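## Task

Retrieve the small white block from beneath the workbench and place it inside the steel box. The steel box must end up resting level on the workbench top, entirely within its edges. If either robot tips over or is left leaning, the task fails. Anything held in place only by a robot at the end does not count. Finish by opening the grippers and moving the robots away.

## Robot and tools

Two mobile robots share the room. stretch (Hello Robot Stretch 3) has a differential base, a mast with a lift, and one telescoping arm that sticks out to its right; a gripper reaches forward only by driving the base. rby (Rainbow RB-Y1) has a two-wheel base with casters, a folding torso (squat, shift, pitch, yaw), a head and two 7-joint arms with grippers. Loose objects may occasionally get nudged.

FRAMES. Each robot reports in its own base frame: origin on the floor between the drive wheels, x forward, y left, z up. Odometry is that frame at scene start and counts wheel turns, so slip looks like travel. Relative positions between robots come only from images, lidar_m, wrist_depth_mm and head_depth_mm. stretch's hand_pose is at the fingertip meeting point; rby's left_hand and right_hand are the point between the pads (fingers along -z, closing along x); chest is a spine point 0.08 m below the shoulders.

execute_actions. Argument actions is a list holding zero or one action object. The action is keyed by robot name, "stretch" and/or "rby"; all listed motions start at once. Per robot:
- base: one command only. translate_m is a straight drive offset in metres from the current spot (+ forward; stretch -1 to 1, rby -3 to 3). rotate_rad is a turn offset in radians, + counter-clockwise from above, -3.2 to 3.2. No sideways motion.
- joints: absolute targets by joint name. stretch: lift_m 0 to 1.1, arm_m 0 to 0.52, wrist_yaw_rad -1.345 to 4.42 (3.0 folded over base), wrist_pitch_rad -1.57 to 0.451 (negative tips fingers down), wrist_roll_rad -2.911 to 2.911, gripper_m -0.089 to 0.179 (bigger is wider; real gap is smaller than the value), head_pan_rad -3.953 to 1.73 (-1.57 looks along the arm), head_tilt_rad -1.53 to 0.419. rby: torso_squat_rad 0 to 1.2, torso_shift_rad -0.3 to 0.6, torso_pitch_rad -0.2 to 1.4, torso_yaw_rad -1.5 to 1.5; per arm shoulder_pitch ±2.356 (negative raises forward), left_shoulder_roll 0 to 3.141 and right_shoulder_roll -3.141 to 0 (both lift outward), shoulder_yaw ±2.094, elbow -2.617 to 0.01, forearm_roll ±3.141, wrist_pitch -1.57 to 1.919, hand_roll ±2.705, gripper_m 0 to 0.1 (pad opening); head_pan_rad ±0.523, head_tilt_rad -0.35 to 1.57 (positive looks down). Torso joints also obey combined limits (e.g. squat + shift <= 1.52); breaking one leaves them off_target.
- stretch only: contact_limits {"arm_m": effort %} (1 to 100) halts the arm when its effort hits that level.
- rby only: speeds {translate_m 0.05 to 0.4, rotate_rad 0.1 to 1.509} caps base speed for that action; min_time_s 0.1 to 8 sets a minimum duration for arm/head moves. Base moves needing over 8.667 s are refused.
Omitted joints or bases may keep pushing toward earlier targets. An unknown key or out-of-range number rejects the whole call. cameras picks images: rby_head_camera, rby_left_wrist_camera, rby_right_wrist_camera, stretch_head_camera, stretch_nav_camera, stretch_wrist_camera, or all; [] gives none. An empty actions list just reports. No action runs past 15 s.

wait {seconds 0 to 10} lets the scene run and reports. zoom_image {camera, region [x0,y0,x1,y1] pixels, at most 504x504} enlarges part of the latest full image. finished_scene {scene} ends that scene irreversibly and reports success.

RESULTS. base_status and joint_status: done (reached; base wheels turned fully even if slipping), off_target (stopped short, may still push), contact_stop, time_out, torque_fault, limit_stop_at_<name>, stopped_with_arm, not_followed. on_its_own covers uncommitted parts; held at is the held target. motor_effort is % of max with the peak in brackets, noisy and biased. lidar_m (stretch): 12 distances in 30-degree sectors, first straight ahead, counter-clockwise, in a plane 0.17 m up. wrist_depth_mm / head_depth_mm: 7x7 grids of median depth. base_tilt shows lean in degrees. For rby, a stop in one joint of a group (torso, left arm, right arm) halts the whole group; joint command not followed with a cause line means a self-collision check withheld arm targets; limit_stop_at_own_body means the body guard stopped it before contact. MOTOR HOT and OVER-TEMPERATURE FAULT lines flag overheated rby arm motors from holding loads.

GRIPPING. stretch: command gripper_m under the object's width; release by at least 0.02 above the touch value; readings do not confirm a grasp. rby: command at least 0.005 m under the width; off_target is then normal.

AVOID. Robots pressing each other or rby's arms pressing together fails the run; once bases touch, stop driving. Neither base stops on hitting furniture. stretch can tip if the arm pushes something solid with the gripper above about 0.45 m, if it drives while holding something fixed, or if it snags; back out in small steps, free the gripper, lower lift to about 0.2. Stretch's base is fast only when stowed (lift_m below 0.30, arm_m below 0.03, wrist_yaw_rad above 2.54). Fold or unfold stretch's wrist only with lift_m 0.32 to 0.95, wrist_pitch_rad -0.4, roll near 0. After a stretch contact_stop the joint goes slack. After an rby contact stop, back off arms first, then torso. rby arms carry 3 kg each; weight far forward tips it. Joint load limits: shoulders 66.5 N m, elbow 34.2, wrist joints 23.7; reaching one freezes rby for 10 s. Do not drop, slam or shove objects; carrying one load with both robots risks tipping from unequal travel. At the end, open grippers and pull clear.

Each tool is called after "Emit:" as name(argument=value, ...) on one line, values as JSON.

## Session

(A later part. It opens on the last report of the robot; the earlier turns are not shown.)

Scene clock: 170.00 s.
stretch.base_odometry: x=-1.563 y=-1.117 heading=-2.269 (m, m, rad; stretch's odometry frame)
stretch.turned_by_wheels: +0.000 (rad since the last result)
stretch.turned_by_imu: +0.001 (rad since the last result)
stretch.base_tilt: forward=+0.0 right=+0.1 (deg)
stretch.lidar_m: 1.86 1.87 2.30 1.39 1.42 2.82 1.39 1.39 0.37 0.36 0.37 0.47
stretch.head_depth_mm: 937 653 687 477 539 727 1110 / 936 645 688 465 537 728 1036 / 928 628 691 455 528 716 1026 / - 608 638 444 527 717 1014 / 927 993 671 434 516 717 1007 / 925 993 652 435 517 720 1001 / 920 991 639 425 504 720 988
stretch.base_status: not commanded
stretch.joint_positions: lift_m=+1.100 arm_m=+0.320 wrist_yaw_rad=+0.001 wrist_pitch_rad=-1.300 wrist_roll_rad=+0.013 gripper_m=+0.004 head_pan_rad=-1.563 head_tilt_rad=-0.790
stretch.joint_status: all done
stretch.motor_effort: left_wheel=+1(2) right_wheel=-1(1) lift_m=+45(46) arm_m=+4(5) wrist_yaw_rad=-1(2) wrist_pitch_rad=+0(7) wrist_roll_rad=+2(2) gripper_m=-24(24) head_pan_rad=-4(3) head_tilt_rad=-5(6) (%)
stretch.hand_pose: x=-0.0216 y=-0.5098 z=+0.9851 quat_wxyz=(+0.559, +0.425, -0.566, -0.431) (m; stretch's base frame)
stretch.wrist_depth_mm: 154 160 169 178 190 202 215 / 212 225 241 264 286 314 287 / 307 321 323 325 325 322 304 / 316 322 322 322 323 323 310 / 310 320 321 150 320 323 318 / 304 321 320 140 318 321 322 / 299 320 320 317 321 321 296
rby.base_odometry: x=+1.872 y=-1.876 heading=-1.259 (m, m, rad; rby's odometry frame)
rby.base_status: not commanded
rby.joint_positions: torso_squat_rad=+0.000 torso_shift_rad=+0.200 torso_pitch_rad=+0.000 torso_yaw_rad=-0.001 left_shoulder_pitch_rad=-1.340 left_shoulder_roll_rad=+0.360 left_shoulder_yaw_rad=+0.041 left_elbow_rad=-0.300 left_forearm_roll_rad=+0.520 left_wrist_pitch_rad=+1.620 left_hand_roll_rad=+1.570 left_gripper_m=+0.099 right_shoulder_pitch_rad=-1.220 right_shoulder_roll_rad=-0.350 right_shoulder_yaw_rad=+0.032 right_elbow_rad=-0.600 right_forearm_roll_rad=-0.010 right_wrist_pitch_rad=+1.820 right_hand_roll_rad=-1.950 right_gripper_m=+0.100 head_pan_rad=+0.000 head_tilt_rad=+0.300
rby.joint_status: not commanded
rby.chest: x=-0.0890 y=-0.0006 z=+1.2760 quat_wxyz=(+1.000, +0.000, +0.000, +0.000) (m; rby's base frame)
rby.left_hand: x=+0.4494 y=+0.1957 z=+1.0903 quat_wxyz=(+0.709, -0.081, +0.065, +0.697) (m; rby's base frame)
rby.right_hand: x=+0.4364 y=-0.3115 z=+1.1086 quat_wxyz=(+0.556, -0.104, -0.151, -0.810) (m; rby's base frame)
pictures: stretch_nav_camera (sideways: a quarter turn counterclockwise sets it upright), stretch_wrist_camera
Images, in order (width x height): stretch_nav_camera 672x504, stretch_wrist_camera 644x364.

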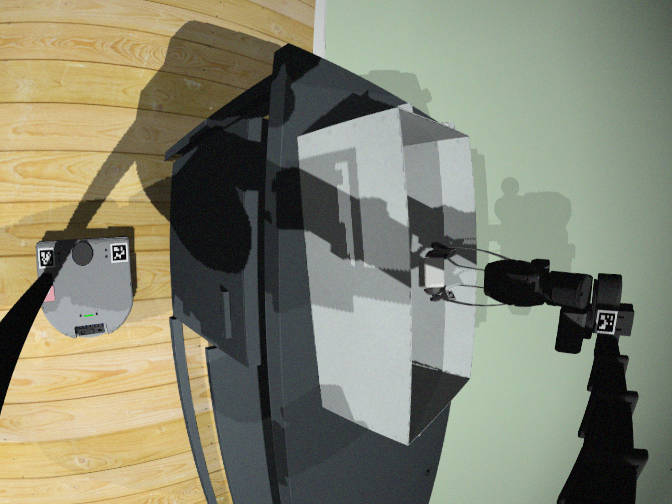

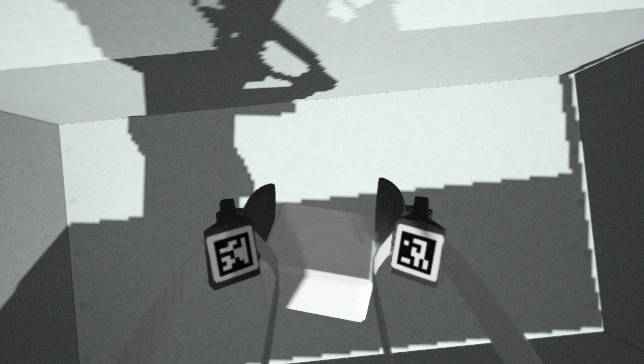

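Emit:
execute_actions(actions=[{"stretch":{"joints":{"lift_m":0.97}}}], cameras=["stretch_wrist_camera"])

Emit:
execute_actions(actions=[{"stretch":{"joints":{"gripper_m":0.13}}}], cameras=[])

Emit:
execute_actions(actions=[{"stretch":{"joints":{"lift_m":1.1}}}], cameras=["stretch_wrist_camera"])

Emit:
execute_actions(actions=[{"stretch":{"joints":{"arm_m":0.22,"wrist_pitch_rad":-0.6}}}], cameras=[])

Emit:
execute_actions(actions=[{"stretch":{"joints":{"arm_m":0,"wrist_pitch_rad":0,"wrist_yaw_rad":1.8}}}], cameras=["stretch_nav_camera","rby_head_camera"])

Scene clock: 175.23 s.
stretch.base_odometry: x=-1.563 y=-1.117 heading=-2.269 (m, m, rad; stretch's odometry frame)
stretch.turned_by_wheels: +0.000 (rad since the last result)
stretch.turned_by_imu: +0.001 (rad since the last result)
stretch.base_tilt: forward=+0.0 right=+0.0 (deg)
stretch.lidar_m: 1.86 1.88 2.30 1.39 1.42 2.83 1.39 1.39 0.37 0.36 0.37 0.47
stretch.head_depth_mm: 905 - 706 478 541 729 1110 / - 634 689 466 536 730 1034 / - - 680 454 527 717 1027 / 896 - - 444 527 717 1017 / 931 997 665 433 516 717 1009 / 928 992 651 436 516 718 997 / 924 992 640 426 505 719 987
stretch.base_status: not commanded
stretch.joint_positions: lift_m=+0.970 arm_m=+0.320 wrist_yaw_rad=+0.001 wrist_pitch_rad=-1.301 wrist_roll_rad=+0.013 gripper_m=+0.004 head_pan_rad=-1.563 head_tilt_rad=-0.790
stretch.joint_status: all done
stretch.motor_effort: left_wheel=+1(1) right_wheel=-1(0) lift_m=+27(41) arm_m=+4(5) wrist_yaw_rad=-1(1) wrist_pitch_rad=+0(0) wrist_roll_rad=+2(2) gripper_m=-24(24) head_pan_rad=-4(3) head_tilt_rad=-6(6) (%)
stretch.hand_pose: x=-0.0216 y=-0.5096 z=+0.8556 quat_wxyz=(+0.559, +0.426, -0.566, -0.431) (m; stretch's base frame)
stretch.wrist_depth_mm: 155 161 169 179 191 196 197 / 193 194 194 195 195 196 196 / 194 194 194 196 196 195 196 / 194 194 194 195 195 193 195 / 192 193 193 151 194 193 195 / 192 192 191 139 194 194 194 / 193 192 192 193 193 193 193
rby.base_odometry: x=+1.872 y=-1.876 heading=-1.259 (m, m, rad; rby's odometry frame)
rby.base_status: not commanded
rby.joint_positions: torso_squat_rad=+0.000 torso_shift_rad=+0.200 torso_pitch_rad=+0.000 torso_yaw_rad=-0.001 left_shoulder_pitch_rad=-1.340 left_shoulder_roll_rad=+0.360 left_shoulder_yaw_rad=+0.041 left_elbow_rad=-0.300 left_forearm_roll_rad=+0.520 left_wrist_pitch_rad=+1.620 left_hand_roll_rad=+1.570 left_gripper_m=+0.099 right_shoulder_pitch_rad=-1.220 right_shoulder_roll_rad=-0.350 right_shoulder_yaw_rad=+0.032 right_elbow_rad=-0.600 right_forearm_roll_rad=-0.010 right_wrist_pitch_rad=+1.820 right_hand_roll_rad=-1.950 right_gripper_m=+0.100 head_pan_rad=+0.000 head_tilt_rad=+0.300
rby.joint_status: not commanded
rby.chest: x=-0.0890 y=-0.0006 z=+1.2760 quat_wxyz=(+1.000, +0.000, +0.000, +0.000) (m; rby's base frame)
rby.left_hand: x=+0.4494 y=+0.1957 z=+1.0903 quat_wxyz=(+0.709, -0.081, +0.065, +0.697) (m; rby's base frame)
rby.right_hand: x=+0.4364 y=-0.3115 z=+1.1086 quat_wxyz=(+0.556, -0.104, -0.151, -0.810) (m; rby's base frame)
pictures: stretch_wrist_camera
Images, in order (width x height): stretch_wrist_camera 644x364.

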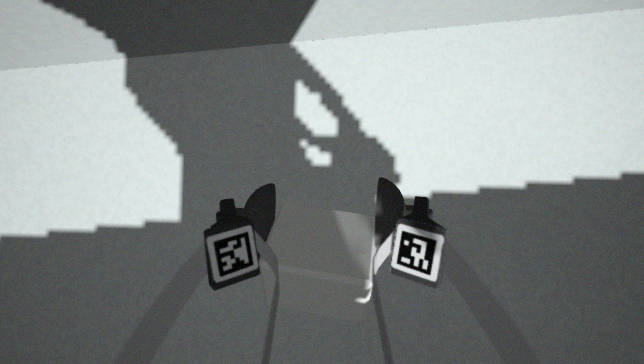

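Scene clock: 177.00 s.
stretch.base_odometry: x=-1.563 y=-1.117 heading=-2.269 (m, m, rad; stretch's odometry frame)
stretch.turned_by_wheels: +0.000 (rad since the last result)
stretch.turned_by_imu: +0.000 (rad since the last result)
stretch.base_tilt: forward=+0.0 right=+0.1 (deg)
stretch.lidar_m: 1.86 1.88 2.30 1.39 1.42 2.83 1.39 1.38 0.37 0.36 0.37 0.47
stretch.head_depth_mm: 910 - 709 478 540 731 1113 / - 634 688 466 537 730 1039 / - - 681 454 527 717 1031 / 894 - - 444 527 718 1017 / 930 998 663 434 516 719 1008 / 929 990 651 435 516 719 995 / 924 990 641 426 504 718 987
stretch.base_status: not commanded
stretch.joint_positions: lift_m=+0.970 arm_m=+0.320 wrist_yaw_rad=+0.001 wrist_pitch_rad=-1.301 wrist_roll_rad=+0.013 gripper_m=+0.130 head_pan_rad=-1.563 head_tilt_rad=-0.790
stretch.joint_status: all done
stretch.motor_effort: left_wheel=+1(1) right_wheel=+0(1) lift_m=+28(28) arm_m=+5(4) wrist_yaw_rad=-2(1) wrist_pitch_rad=+0(1) wrist_roll_rad=+2(2) gripper_m=+0(95) head_pan_rad=-3(3) head_tilt_rad=-5(6) (%)
stretch.hand_pose: x=-0.0216 y=-0.5096 z=+0.8556 quat_wxyz=(+0.559, +0.426, -0.566, -0.431) (m; stretch's base frame)
stretch.wrist_depth_mm: 155 162 170 179 189 196 196 / 194 195 195 195 196 196 195 / 194 195 194 194 194 195 196 / 193 194 193 195 194 195 194 / 193 195 193 192 193 194 194 / 192 193 193 158 193 193 194 / - 192 193 192 192 193 192
rby.base_odometry: x=+1.872 y=-1.876 heading=-1.259 (m, m, rad; rby's odometry frame)
rby.base_status: not commanded
rby.joint_positions: torso_squat_rad=+0.000 torso_shift_rad=+0.200 torso_pitch_rad=+0.000 torso_yaw_rad=-0.001 left_shoulder_pitch_rad=-1.340 left_shoulder_roll_rad=+0.360 left_shoulder_yaw_rad=+0.041 left_elbow_rad=-0.300 left_forearm_roll_rad=+0.520 left_wrist_pitch_rad=+1.620 left_hand_roll_rad=+1.570 left_gripper_m=+0.099 right_shoulder_pitch_rad=-1.220 right_shoulder_roll_rad=-0.350 right_shoulder_yaw_rad=+0.032 right_elbow_rad=-0.600 right_forearm_roll_rad=-0.010 right_wrist_pitch_rad=+1.820 right_hand_roll_rad=-1.950 right_gripper_m=+0.100 head_pan_rad=+0.000 head_tilt_rad=+0.300
rby.joint_status: not commanded
rby.chest: x=-0.0890 y=-0.0006 z=+1.2760 quat_wxyz=(+1.000, +0.000, +0.000, +0.000) (m; rby's base frame)
rby.left_hand: x=+0.4494 y=+0.1957 z=+1.0903 quat_wxyz=(+0.709, -0.081, +0.065, +0.697) (m; rby's base frame)
rby.right_hand: x=+0.4364 y=-0.3115 z=+1.1086 quat_wxyz=(+0.556, -0.104, -0.151, -0.810) (m; rby's base frame)
pictures: none
No camera images: the call's "cameras" was empty. Leave "cameras" out to get every camera's image.

Scene clock: 179.00 s.
stretch.base_odometry: x=-1.563 y=-1.117 heading=-2.269 (m, m, rad; stretch's odometry frame)
stretch.turned_by_wheels: +0.000 (rad since the last result)
stretch.turned_by_imu: +0.001 (rad since the last result)
stretch.base_tilt: forward=+0.0 right=+0.1 (deg)
stretch.lidar_m: 1.86 1.88 2.30 1.39 1.42 2.83 1.39 1.39 0.37 0.36 0.37 0.47
stretch.head_depth_mm: 939 654 688 476 540 730 1114 / 936 643 689 464 537 729 1036 / 925 623 692 454 527 715 1026 / - 608 678 444 525 716 1017 / 930 993 677 434 516 720 1007 / 927 998 652 435 516 717 996 / 920 993 640 427 504 721 989
stretch.base_status: not commanded
stretch.joint_positions: lift_m=+1.100 arm_m=+0.320 wrist_yaw_rad=+0.001 wrist_pitch_rad=-1.301 wrist_roll_rad=+0.013 gripper_m=+0.130 head_pan_rad=-1.563 head_tilt_rad=-0.790
stretch.joint_status: all done
stretch.motor_effort: left_wheel=+1(1) right_wheel=-1(1) lift_m=+45(45) arm_m=+5(5) wrist_yaw_rad=-1(2) wrist_pitch_rad=+0(1) wrist_roll_rad=+2(2) gripper_m=+0(0) head_pan_rad=-3(3) head_tilt_rad=-5(5) (%)
stretch.hand_pose: x=-0.0216 y=-0.5096 z=+0.9850 quat_wxyz=(+0.559, +0.426, -0.566, -0.431) (m; stretch's base frame)
stretch.wrist_depth_mm: 155 161 169 179 191 201 216 / 213 225 244 264 289 319 286 / 307 324 323 321 324 325 305 / 317 320 320 323 323 323 309 / 311 323 323 317 322 323 316 / 298 322 319 321 319 321 308 / - 320 320 316 323 319 297
rby.base_odometry: x=+1.872 y=-1.876 heading=-1.259 (m, m, rad; rby's odometry frame)
rby.base_status: not commanded
rby.joint_positions: torso_squat_rad=+0.000 torso_shift_rad=+0.200 torso_pitch_rad=+0.000 torso_yaw_rad=-0.001 left_shoulder_pitch_rad=-1.340 left_shoulder_roll_rad=+0.360 left_shoulder_yaw_rad=+0.041 left_elbow_rad=-0.300 left_forearm_roll_rad=+0.520 left_wrist_pitch_rad=+1.620 left_hand_roll_rad=+1.570 left_gripper_m=+0.099 right_shoulder_pitch_rad=-1.220 right_shoulder_roll_rad=-0.350 right_shoulder_yaw_rad=+0.032 right_elbow_rad=-0.600 right_forearm_roll_rad=-0.010 right_wrist_pitch_rad=+1.820 right_hand_roll_rad=-1.950 right_gripper_m=+0.100 head_pan_rad=+0.000 head_tilt_rad=+0.300
rby.joint_status: not commanded
rby.chest: x=-0.0890 y=-0.0006 z=+1.2760 quat_wxyz=(+1.000, +0.000, +0.000, +0.000) (m; rby's base frame)
rby.left_hand: x=+0.4494 y=+0.1957 z=+1.0903 quat_wxyz=(+0.709, -0.081, +0.065, +0.697) (m; rby's base frame)
rby.right_hand: x=+0.4364 y=-0.3115 z=+1.1086 quat_wxyz=(+0.556, -0.104, -0.151, -0.810) (m; rby's base frame)
pictures: stretch_wrist_camera
Images, in order (width x height): stretch_wrist_camera 644x364.

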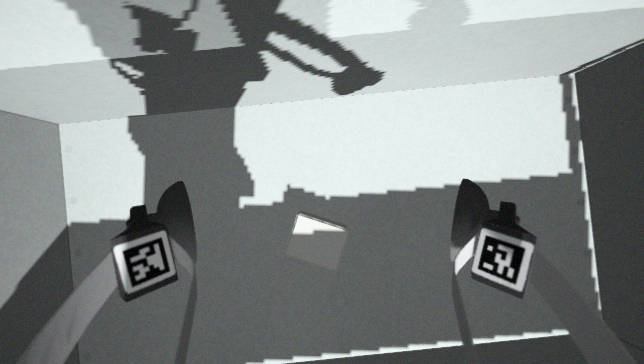

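Scene clock: 181.43 s.
stretch.base_odometry: x=-1.563 y=-1.117 heading=-2.269 (m, m, rad; stretch's odometry frame)
stretch.turned_by_wheels: +0.000 (rad since the last result)
stretch.turned_by_imu: +0.001 (rad since the last result)
stretch.base_tilt: forward=+0.0 right=+0.2 (deg)
stretch.lidar_m: 1.86 1.88 2.30 1.39 1.42 2.83 1.39 1.39 0.37 0.36 0.37 0.47
stretch.head_depth_mm: 961 654 690 477 540 730 1112 / 954 643 687 465 537 728 1041 / 934 618 680 455 528 717 1029 / - 612 678 444 526 716 1019 / 913 612 664 435 517 718 1011 / 925 991 652 436 516 718 996 / 924 989 641 426 504 720 990
stretch.base_status: not commanded
stretch.joint_positions: lift_m=+1.100 arm_m=+0.220 wrist_yaw_rad=+0.002 wrist_pitch_rad=-0.619 wrist_roll_rad=+0.012 gripper_m=+0.130 head_pan_rad=-1.563 head_tilt_rad=-0.791
stretch.joint_status: all done
stretch.motor_effort: left_wheel=+1(3) right_wheel=-1(3) lift_m=+45(46) arm_m=-3(7) wrist_yaw_rad=-2(6) wrist_pitch_rad=+9(56) wrist_roll_rad=+3(17) gripper_m=+0(0) head_pan_rad=-3(3) head_tilt_rad=-5(5) (%)
stretch.hand_pose: x=-0.0212 y=-0.5601 z=+1.0702 quat_wxyz=(+0.670, +0.215, -0.677, -0.216) (m; stretch's base frame)
stretch.wrist_depth_mm: 606 606 602 602 598 592 596 / 677 670 647 657 653 658 643 / 809 574 584 576 577 573 573 / 877 499 508 502 499 272 266 / 240 236 261 272 288 299 289 / 289 341 329 352 376 378 291 / - 357 361 356 358 359 293
rby.base_odometry: x=+1.872 y=-1.876 heading=-1.259 (m, m, rad; rby's odometry frame)
rby.base_status: not commanded
rby.joint_positions: torso_squat_rad=+0.000 torso_shift_rad=+0.200 torso_pitch_rad=+0.000 torso_yaw_rad=-0.001 left_shoulder_pitch_rad=-1.340 left_shoulder_roll_rad=+0.360 left_shoulder_yaw_rad=+0.041 left_elbow_rad=-0.300 left_forearm_roll_rad=+0.520 left_wrist_pitch_rad=+1.620 left_hand_roll_rad=+1.570 left_gripper_m=+0.099 right_shoulder_pitch_rad=-1.220 right_shoulder_roll_rad=-0.350 right_shoulder_yaw_rad=+0.032 right_elbow_rad=-0.600 right_forearm_roll_rad=-0.010 right_wrist_pitch_rad=+1.820 right_hand_roll_rad=-1.950 right_gripper_m=+0.100 head_pan_rad=+0.000 head_tilt_rad=+0.300
rby.joint_status: not commanded
rby.chest: x=-0.0890 y=-0.0006 z=+1.2760 quat_wxyz=(+1.000, +0.000, +0.000, +0.000) (m; rby's base frame)
rby.left_hand: x=+0.4494 y=+0.1957 z=+1.0903 quat_wxyz=(+0.709, -0.081, +0.065, +0.697) (m; rby's base frame)
rby.right_hand: x=+0.4364 y=-0.3115 z=+1.1086 quat_wxyz=(+0.556, -0.104, -0.151, -0.810) (m; rby's base frame)
pictures: none
No camera images: the call's "cameras" was empty. Leave "cameras" out to get every camera's image.

Scene clock: 184.30 s.
stretch.base_odometry: x=-1.563 y=-1.117 heading=-2.269 (m, m, rad; stretch's odometry frame)
stretch.turned_by_wheels: +0.000 (rad since the last result)
stretch.turned_by_imu: +0.001 (rad since the last result)
stretch.base_tilt: forward=-0.1 right=+0.1 (deg)
stretch.lidar_m: 1.86 1.88 2.29 1.39 1.42 2.82 1.39 1.39 0.37 0.36 0.37 0.47
stretch.head_depth_mm: - - - 505 540 729 1110 / - - - 500 536 729 1037 / - - - - 528 717 1031 / - - - - 526 717 1019 / 928 1005 - - 516 718 1006 / 927 995 - - - 717 1001 / 924 1011 - - - 726 991
stretch.base_status: not commanded
stretch.joint_positions: lift_m=+1.100 arm_m=+0.000 wrist_yaw_rad=+1.798 wrist_pitch_rad=-0.024 wrist_roll_rad=+0.013 gripper_m=+0.130 head_pan_rad=-1.563 head_tilt_rad=-0.791
stretch.joint_status: all done
stretch.motor_effort: left_wheel=+1(1) right_wheel=-1(1) lift_m=+45(44) arm_m=-4(4) wrist_yaw_rad=+1(1) wrist_pitch_rad=+11(11) wrist_roll_rad=+3(3) gripper_m=+0(0) head_pan_rad=-3(3) head_tilt_rad=-5(6) (%)
stretch.hand_pose: x=+0.2277 y=-0.0878 z=+1.2082 quat_wxyz=(+0.444, +0.562, -0.436, +0.545) (m; stretch's base frame)
stretch.wrist_depth_mm: - - - - - - - / - - - - - - - / - - - - - - - / - - - - - - - / - - - - - - - / - - - - - - - / - - - - - - -
rby.base_odometry: x=+1.872 y=-1.876 heading=-1.259 (m, m, rad; rby's odometry frame)
rby.base_status: not commanded
rby.joint_positions: torso_squat_rad=+0.000 torso_shift_rad=+0.200 torso_pitch_rad=+0.000 torso_yaw_rad=-0.001 left_shoulder_pitch_rad=-1.340 left_shoulder_roll_rad=+0.360 left_shoulder_yaw_rad=+0.041 left_elbow_rad=-0.300 left_forearm_roll_rad=+0.520 left_wrist_pitch_rad=+1.620 left_hand_roll_rad=+1.570 left_gripper_m=+0.099 right_shoulder_pitch_rad=-1.220 right_shoulder_roll_rad=-0.350 right_shoulder_yaw_rad=+0.032 right_elbow_rad=-0.600 right_forearm_roll_rad=-0.010 right_wrist_pitch_rad=+1.820 right_hand_roll_rad=-1.950 right_gripper_m=+0.100 head_pan_rad=+0.000 head_tilt_rad=+0.300
rby.joint_status: not commanded
rby.chest: x=-0.0890 y=-0.0006 z=+1.2760 quat_wxyz=(+1.000, +0.000, +0.000, +0.000) (m; rby's base frame)
rby.left_hand: x=+0.4494 y=+0.1957 z=+1.0903 quat_wxyz=(+0.709, -0.081, +0.065, +0.697) (m; rby's base frame)
rby.right_hand: x=+0.4364 y=-0.3115 z=+1.1086 quat_wxyz=(+0.556, -0.104, -0.151, -0.810) (m; rby's base frame)
pictures: rby_head_camera, stretch_nav_camera (sideways: a quarter turn counterclockwise sets it upright)
Images, in order (width x height): rby_head_camera 896x504, stretch_nav_camera 672x504.

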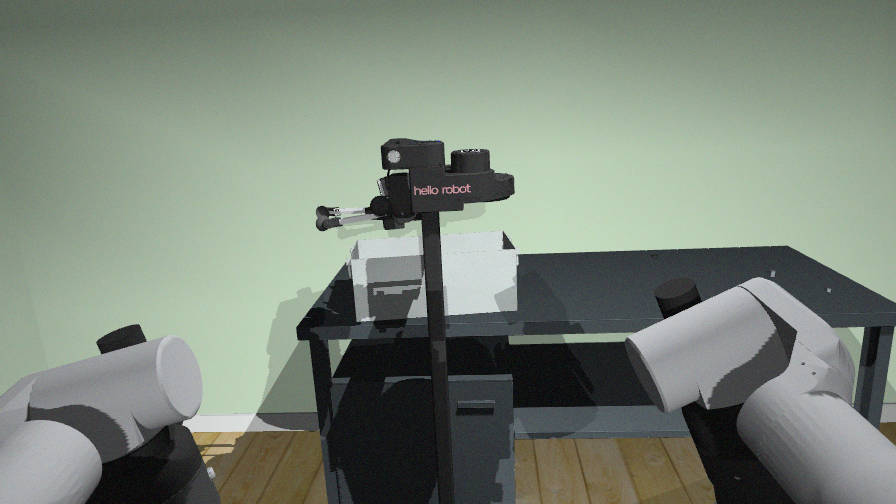

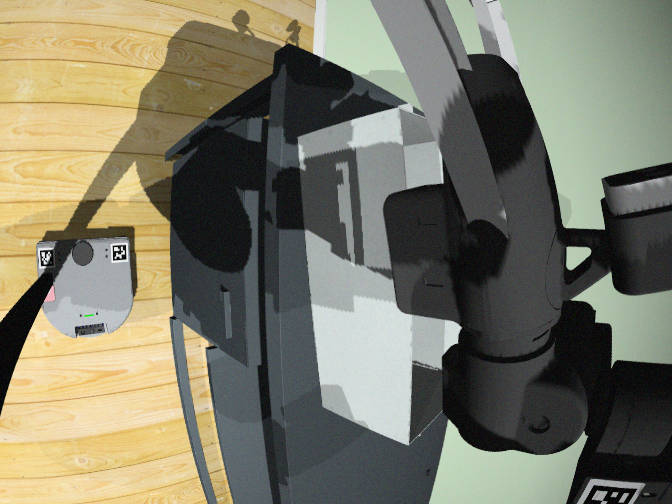

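Emit:
execute_actions(actions=[{"stretch":{"base":{"translate_m":-0.5}}}], cameras=[])

Emit:
finished_scene(scene=2)

Scene clock: 191.63 s.
stretch.base_odometry: x=-1.241 y=-0.734 heading=-2.269 (m, m, rad; stretch's odometry frame)
stretch.turned_by_wheels: +0.000 (rad since the last result)
stretch.turned_by_imu: +0.001 (rad since the last result)
stretch.base_tilt: forward=+0.0 right=+0.0 (deg)
stretch.lidar_m: 2.35 2.30 1.44 1.36 3.10 2.31 2.25 0.91 1.02 0.83 0.42 0.50
stretch.head_depth_mm: - - - 617 547 846 1095 / - - - 619 548 834 1098 / - - - - 550 835 1095 / - - - - 549 833 1096 / 917 1010 - - 551 834 1099 / 910 999 - - - 836 1003 / 912 1011 - - - 721 940
stretch.base_status: done
stretch.joint_positions: lift_m=+1.100 arm_m=+0.000 wrist_yaw_rad=+1.798 wrist_pitch_rad=-0.024 wrist_roll_rad=+0.013 gripper_m=+0.130 head_pan_rad=-1.563 head_tilt_rad=-0.791
stretch.joint_status: not commanded
stretch.motor_effort: left_wheel=+2(5) right_wheel=-1(6) lift_m=+45(46) arm_m=-3(3) wrist_yaw_rad=+1(1) wrist_pitch_rad=+11(11) wrist_roll_rad=+2(2) gripper_m=+0(0) head_pan_rad=-3(3) head_tilt_rad=-5(5) (%)
stretch.hand_pose: x=+0.2277 y=-0.0878 z=+1.2082 quat_wxyz=(+0.444, +0.562, -0.436, +0.545) (m; stretch's base frame)
stretch.wrist_depth_mm: - - - - - - - / - - - - - - - / - - - - - - - / - - - - - - - / - - - - - - 603 / - - - - - 688 609 / - - - - - 576 448
rby.base_odometry: x=+1.872 y=-1.876 heading=-1.259 (m, m, rad; rby's odometry frame)
rby.base_status: not commanded
rby.joint_positions: torso_squat_rad=+0.000 torso_shift_rad=+0.200 torso_pitch_rad=+0.000 torso_yaw_rad=-0.001 left_shoulder_pitch_rad=-1.340 left_shoulder_roll_rad=+0.360 left_shoulder_yaw_rad=+0.041 left_elbow_rad=-0.300 left_forearm_roll_rad=+0.520 left_wrist_pitch_rad=+1.620 left_hand_roll_rad=+1.570 left_gripper_m=+0.099 right_shoulder_pitch_rad=-1.220 right_shoulder_roll_rad=-0.350 right_shoulder_yaw_rad=+0.032 right_elbow_rad=-0.600 right_forearm_roll_rad=-0.010 right_wrist_pitch_rad=+1.820 right_hand_roll_rad=-1.950 right_gripper_m=+0.100 head_pan_rad=+0.000 head_tilt_rad=+0.300
rby.joint_status: not commanded
rby.chest: x=-0.0890 y=-0.0006 z=+1.2760 quat_wxyz=(+1.000, +0.000, +0.000, +0.000) (m; rby's base frame)
rby.left_hand: x=+0.4494 y=+0.1957 z=+1.0903 quat_wxyz=(+0.709, -0.081, +0.065, +0.697) (m; rby's base frame)
rby.right_hand: x=+0.4364 y=-0.3115 z=+1.1086 quat_wxyz=(+0.556, -0.104, -0.151, -0.810) (m; rby's base frame)
pictures: none
No camera images: the call's "cameras" was empty. Leave "cameras" out to get every camera's image.

The scene is finished: the task was done.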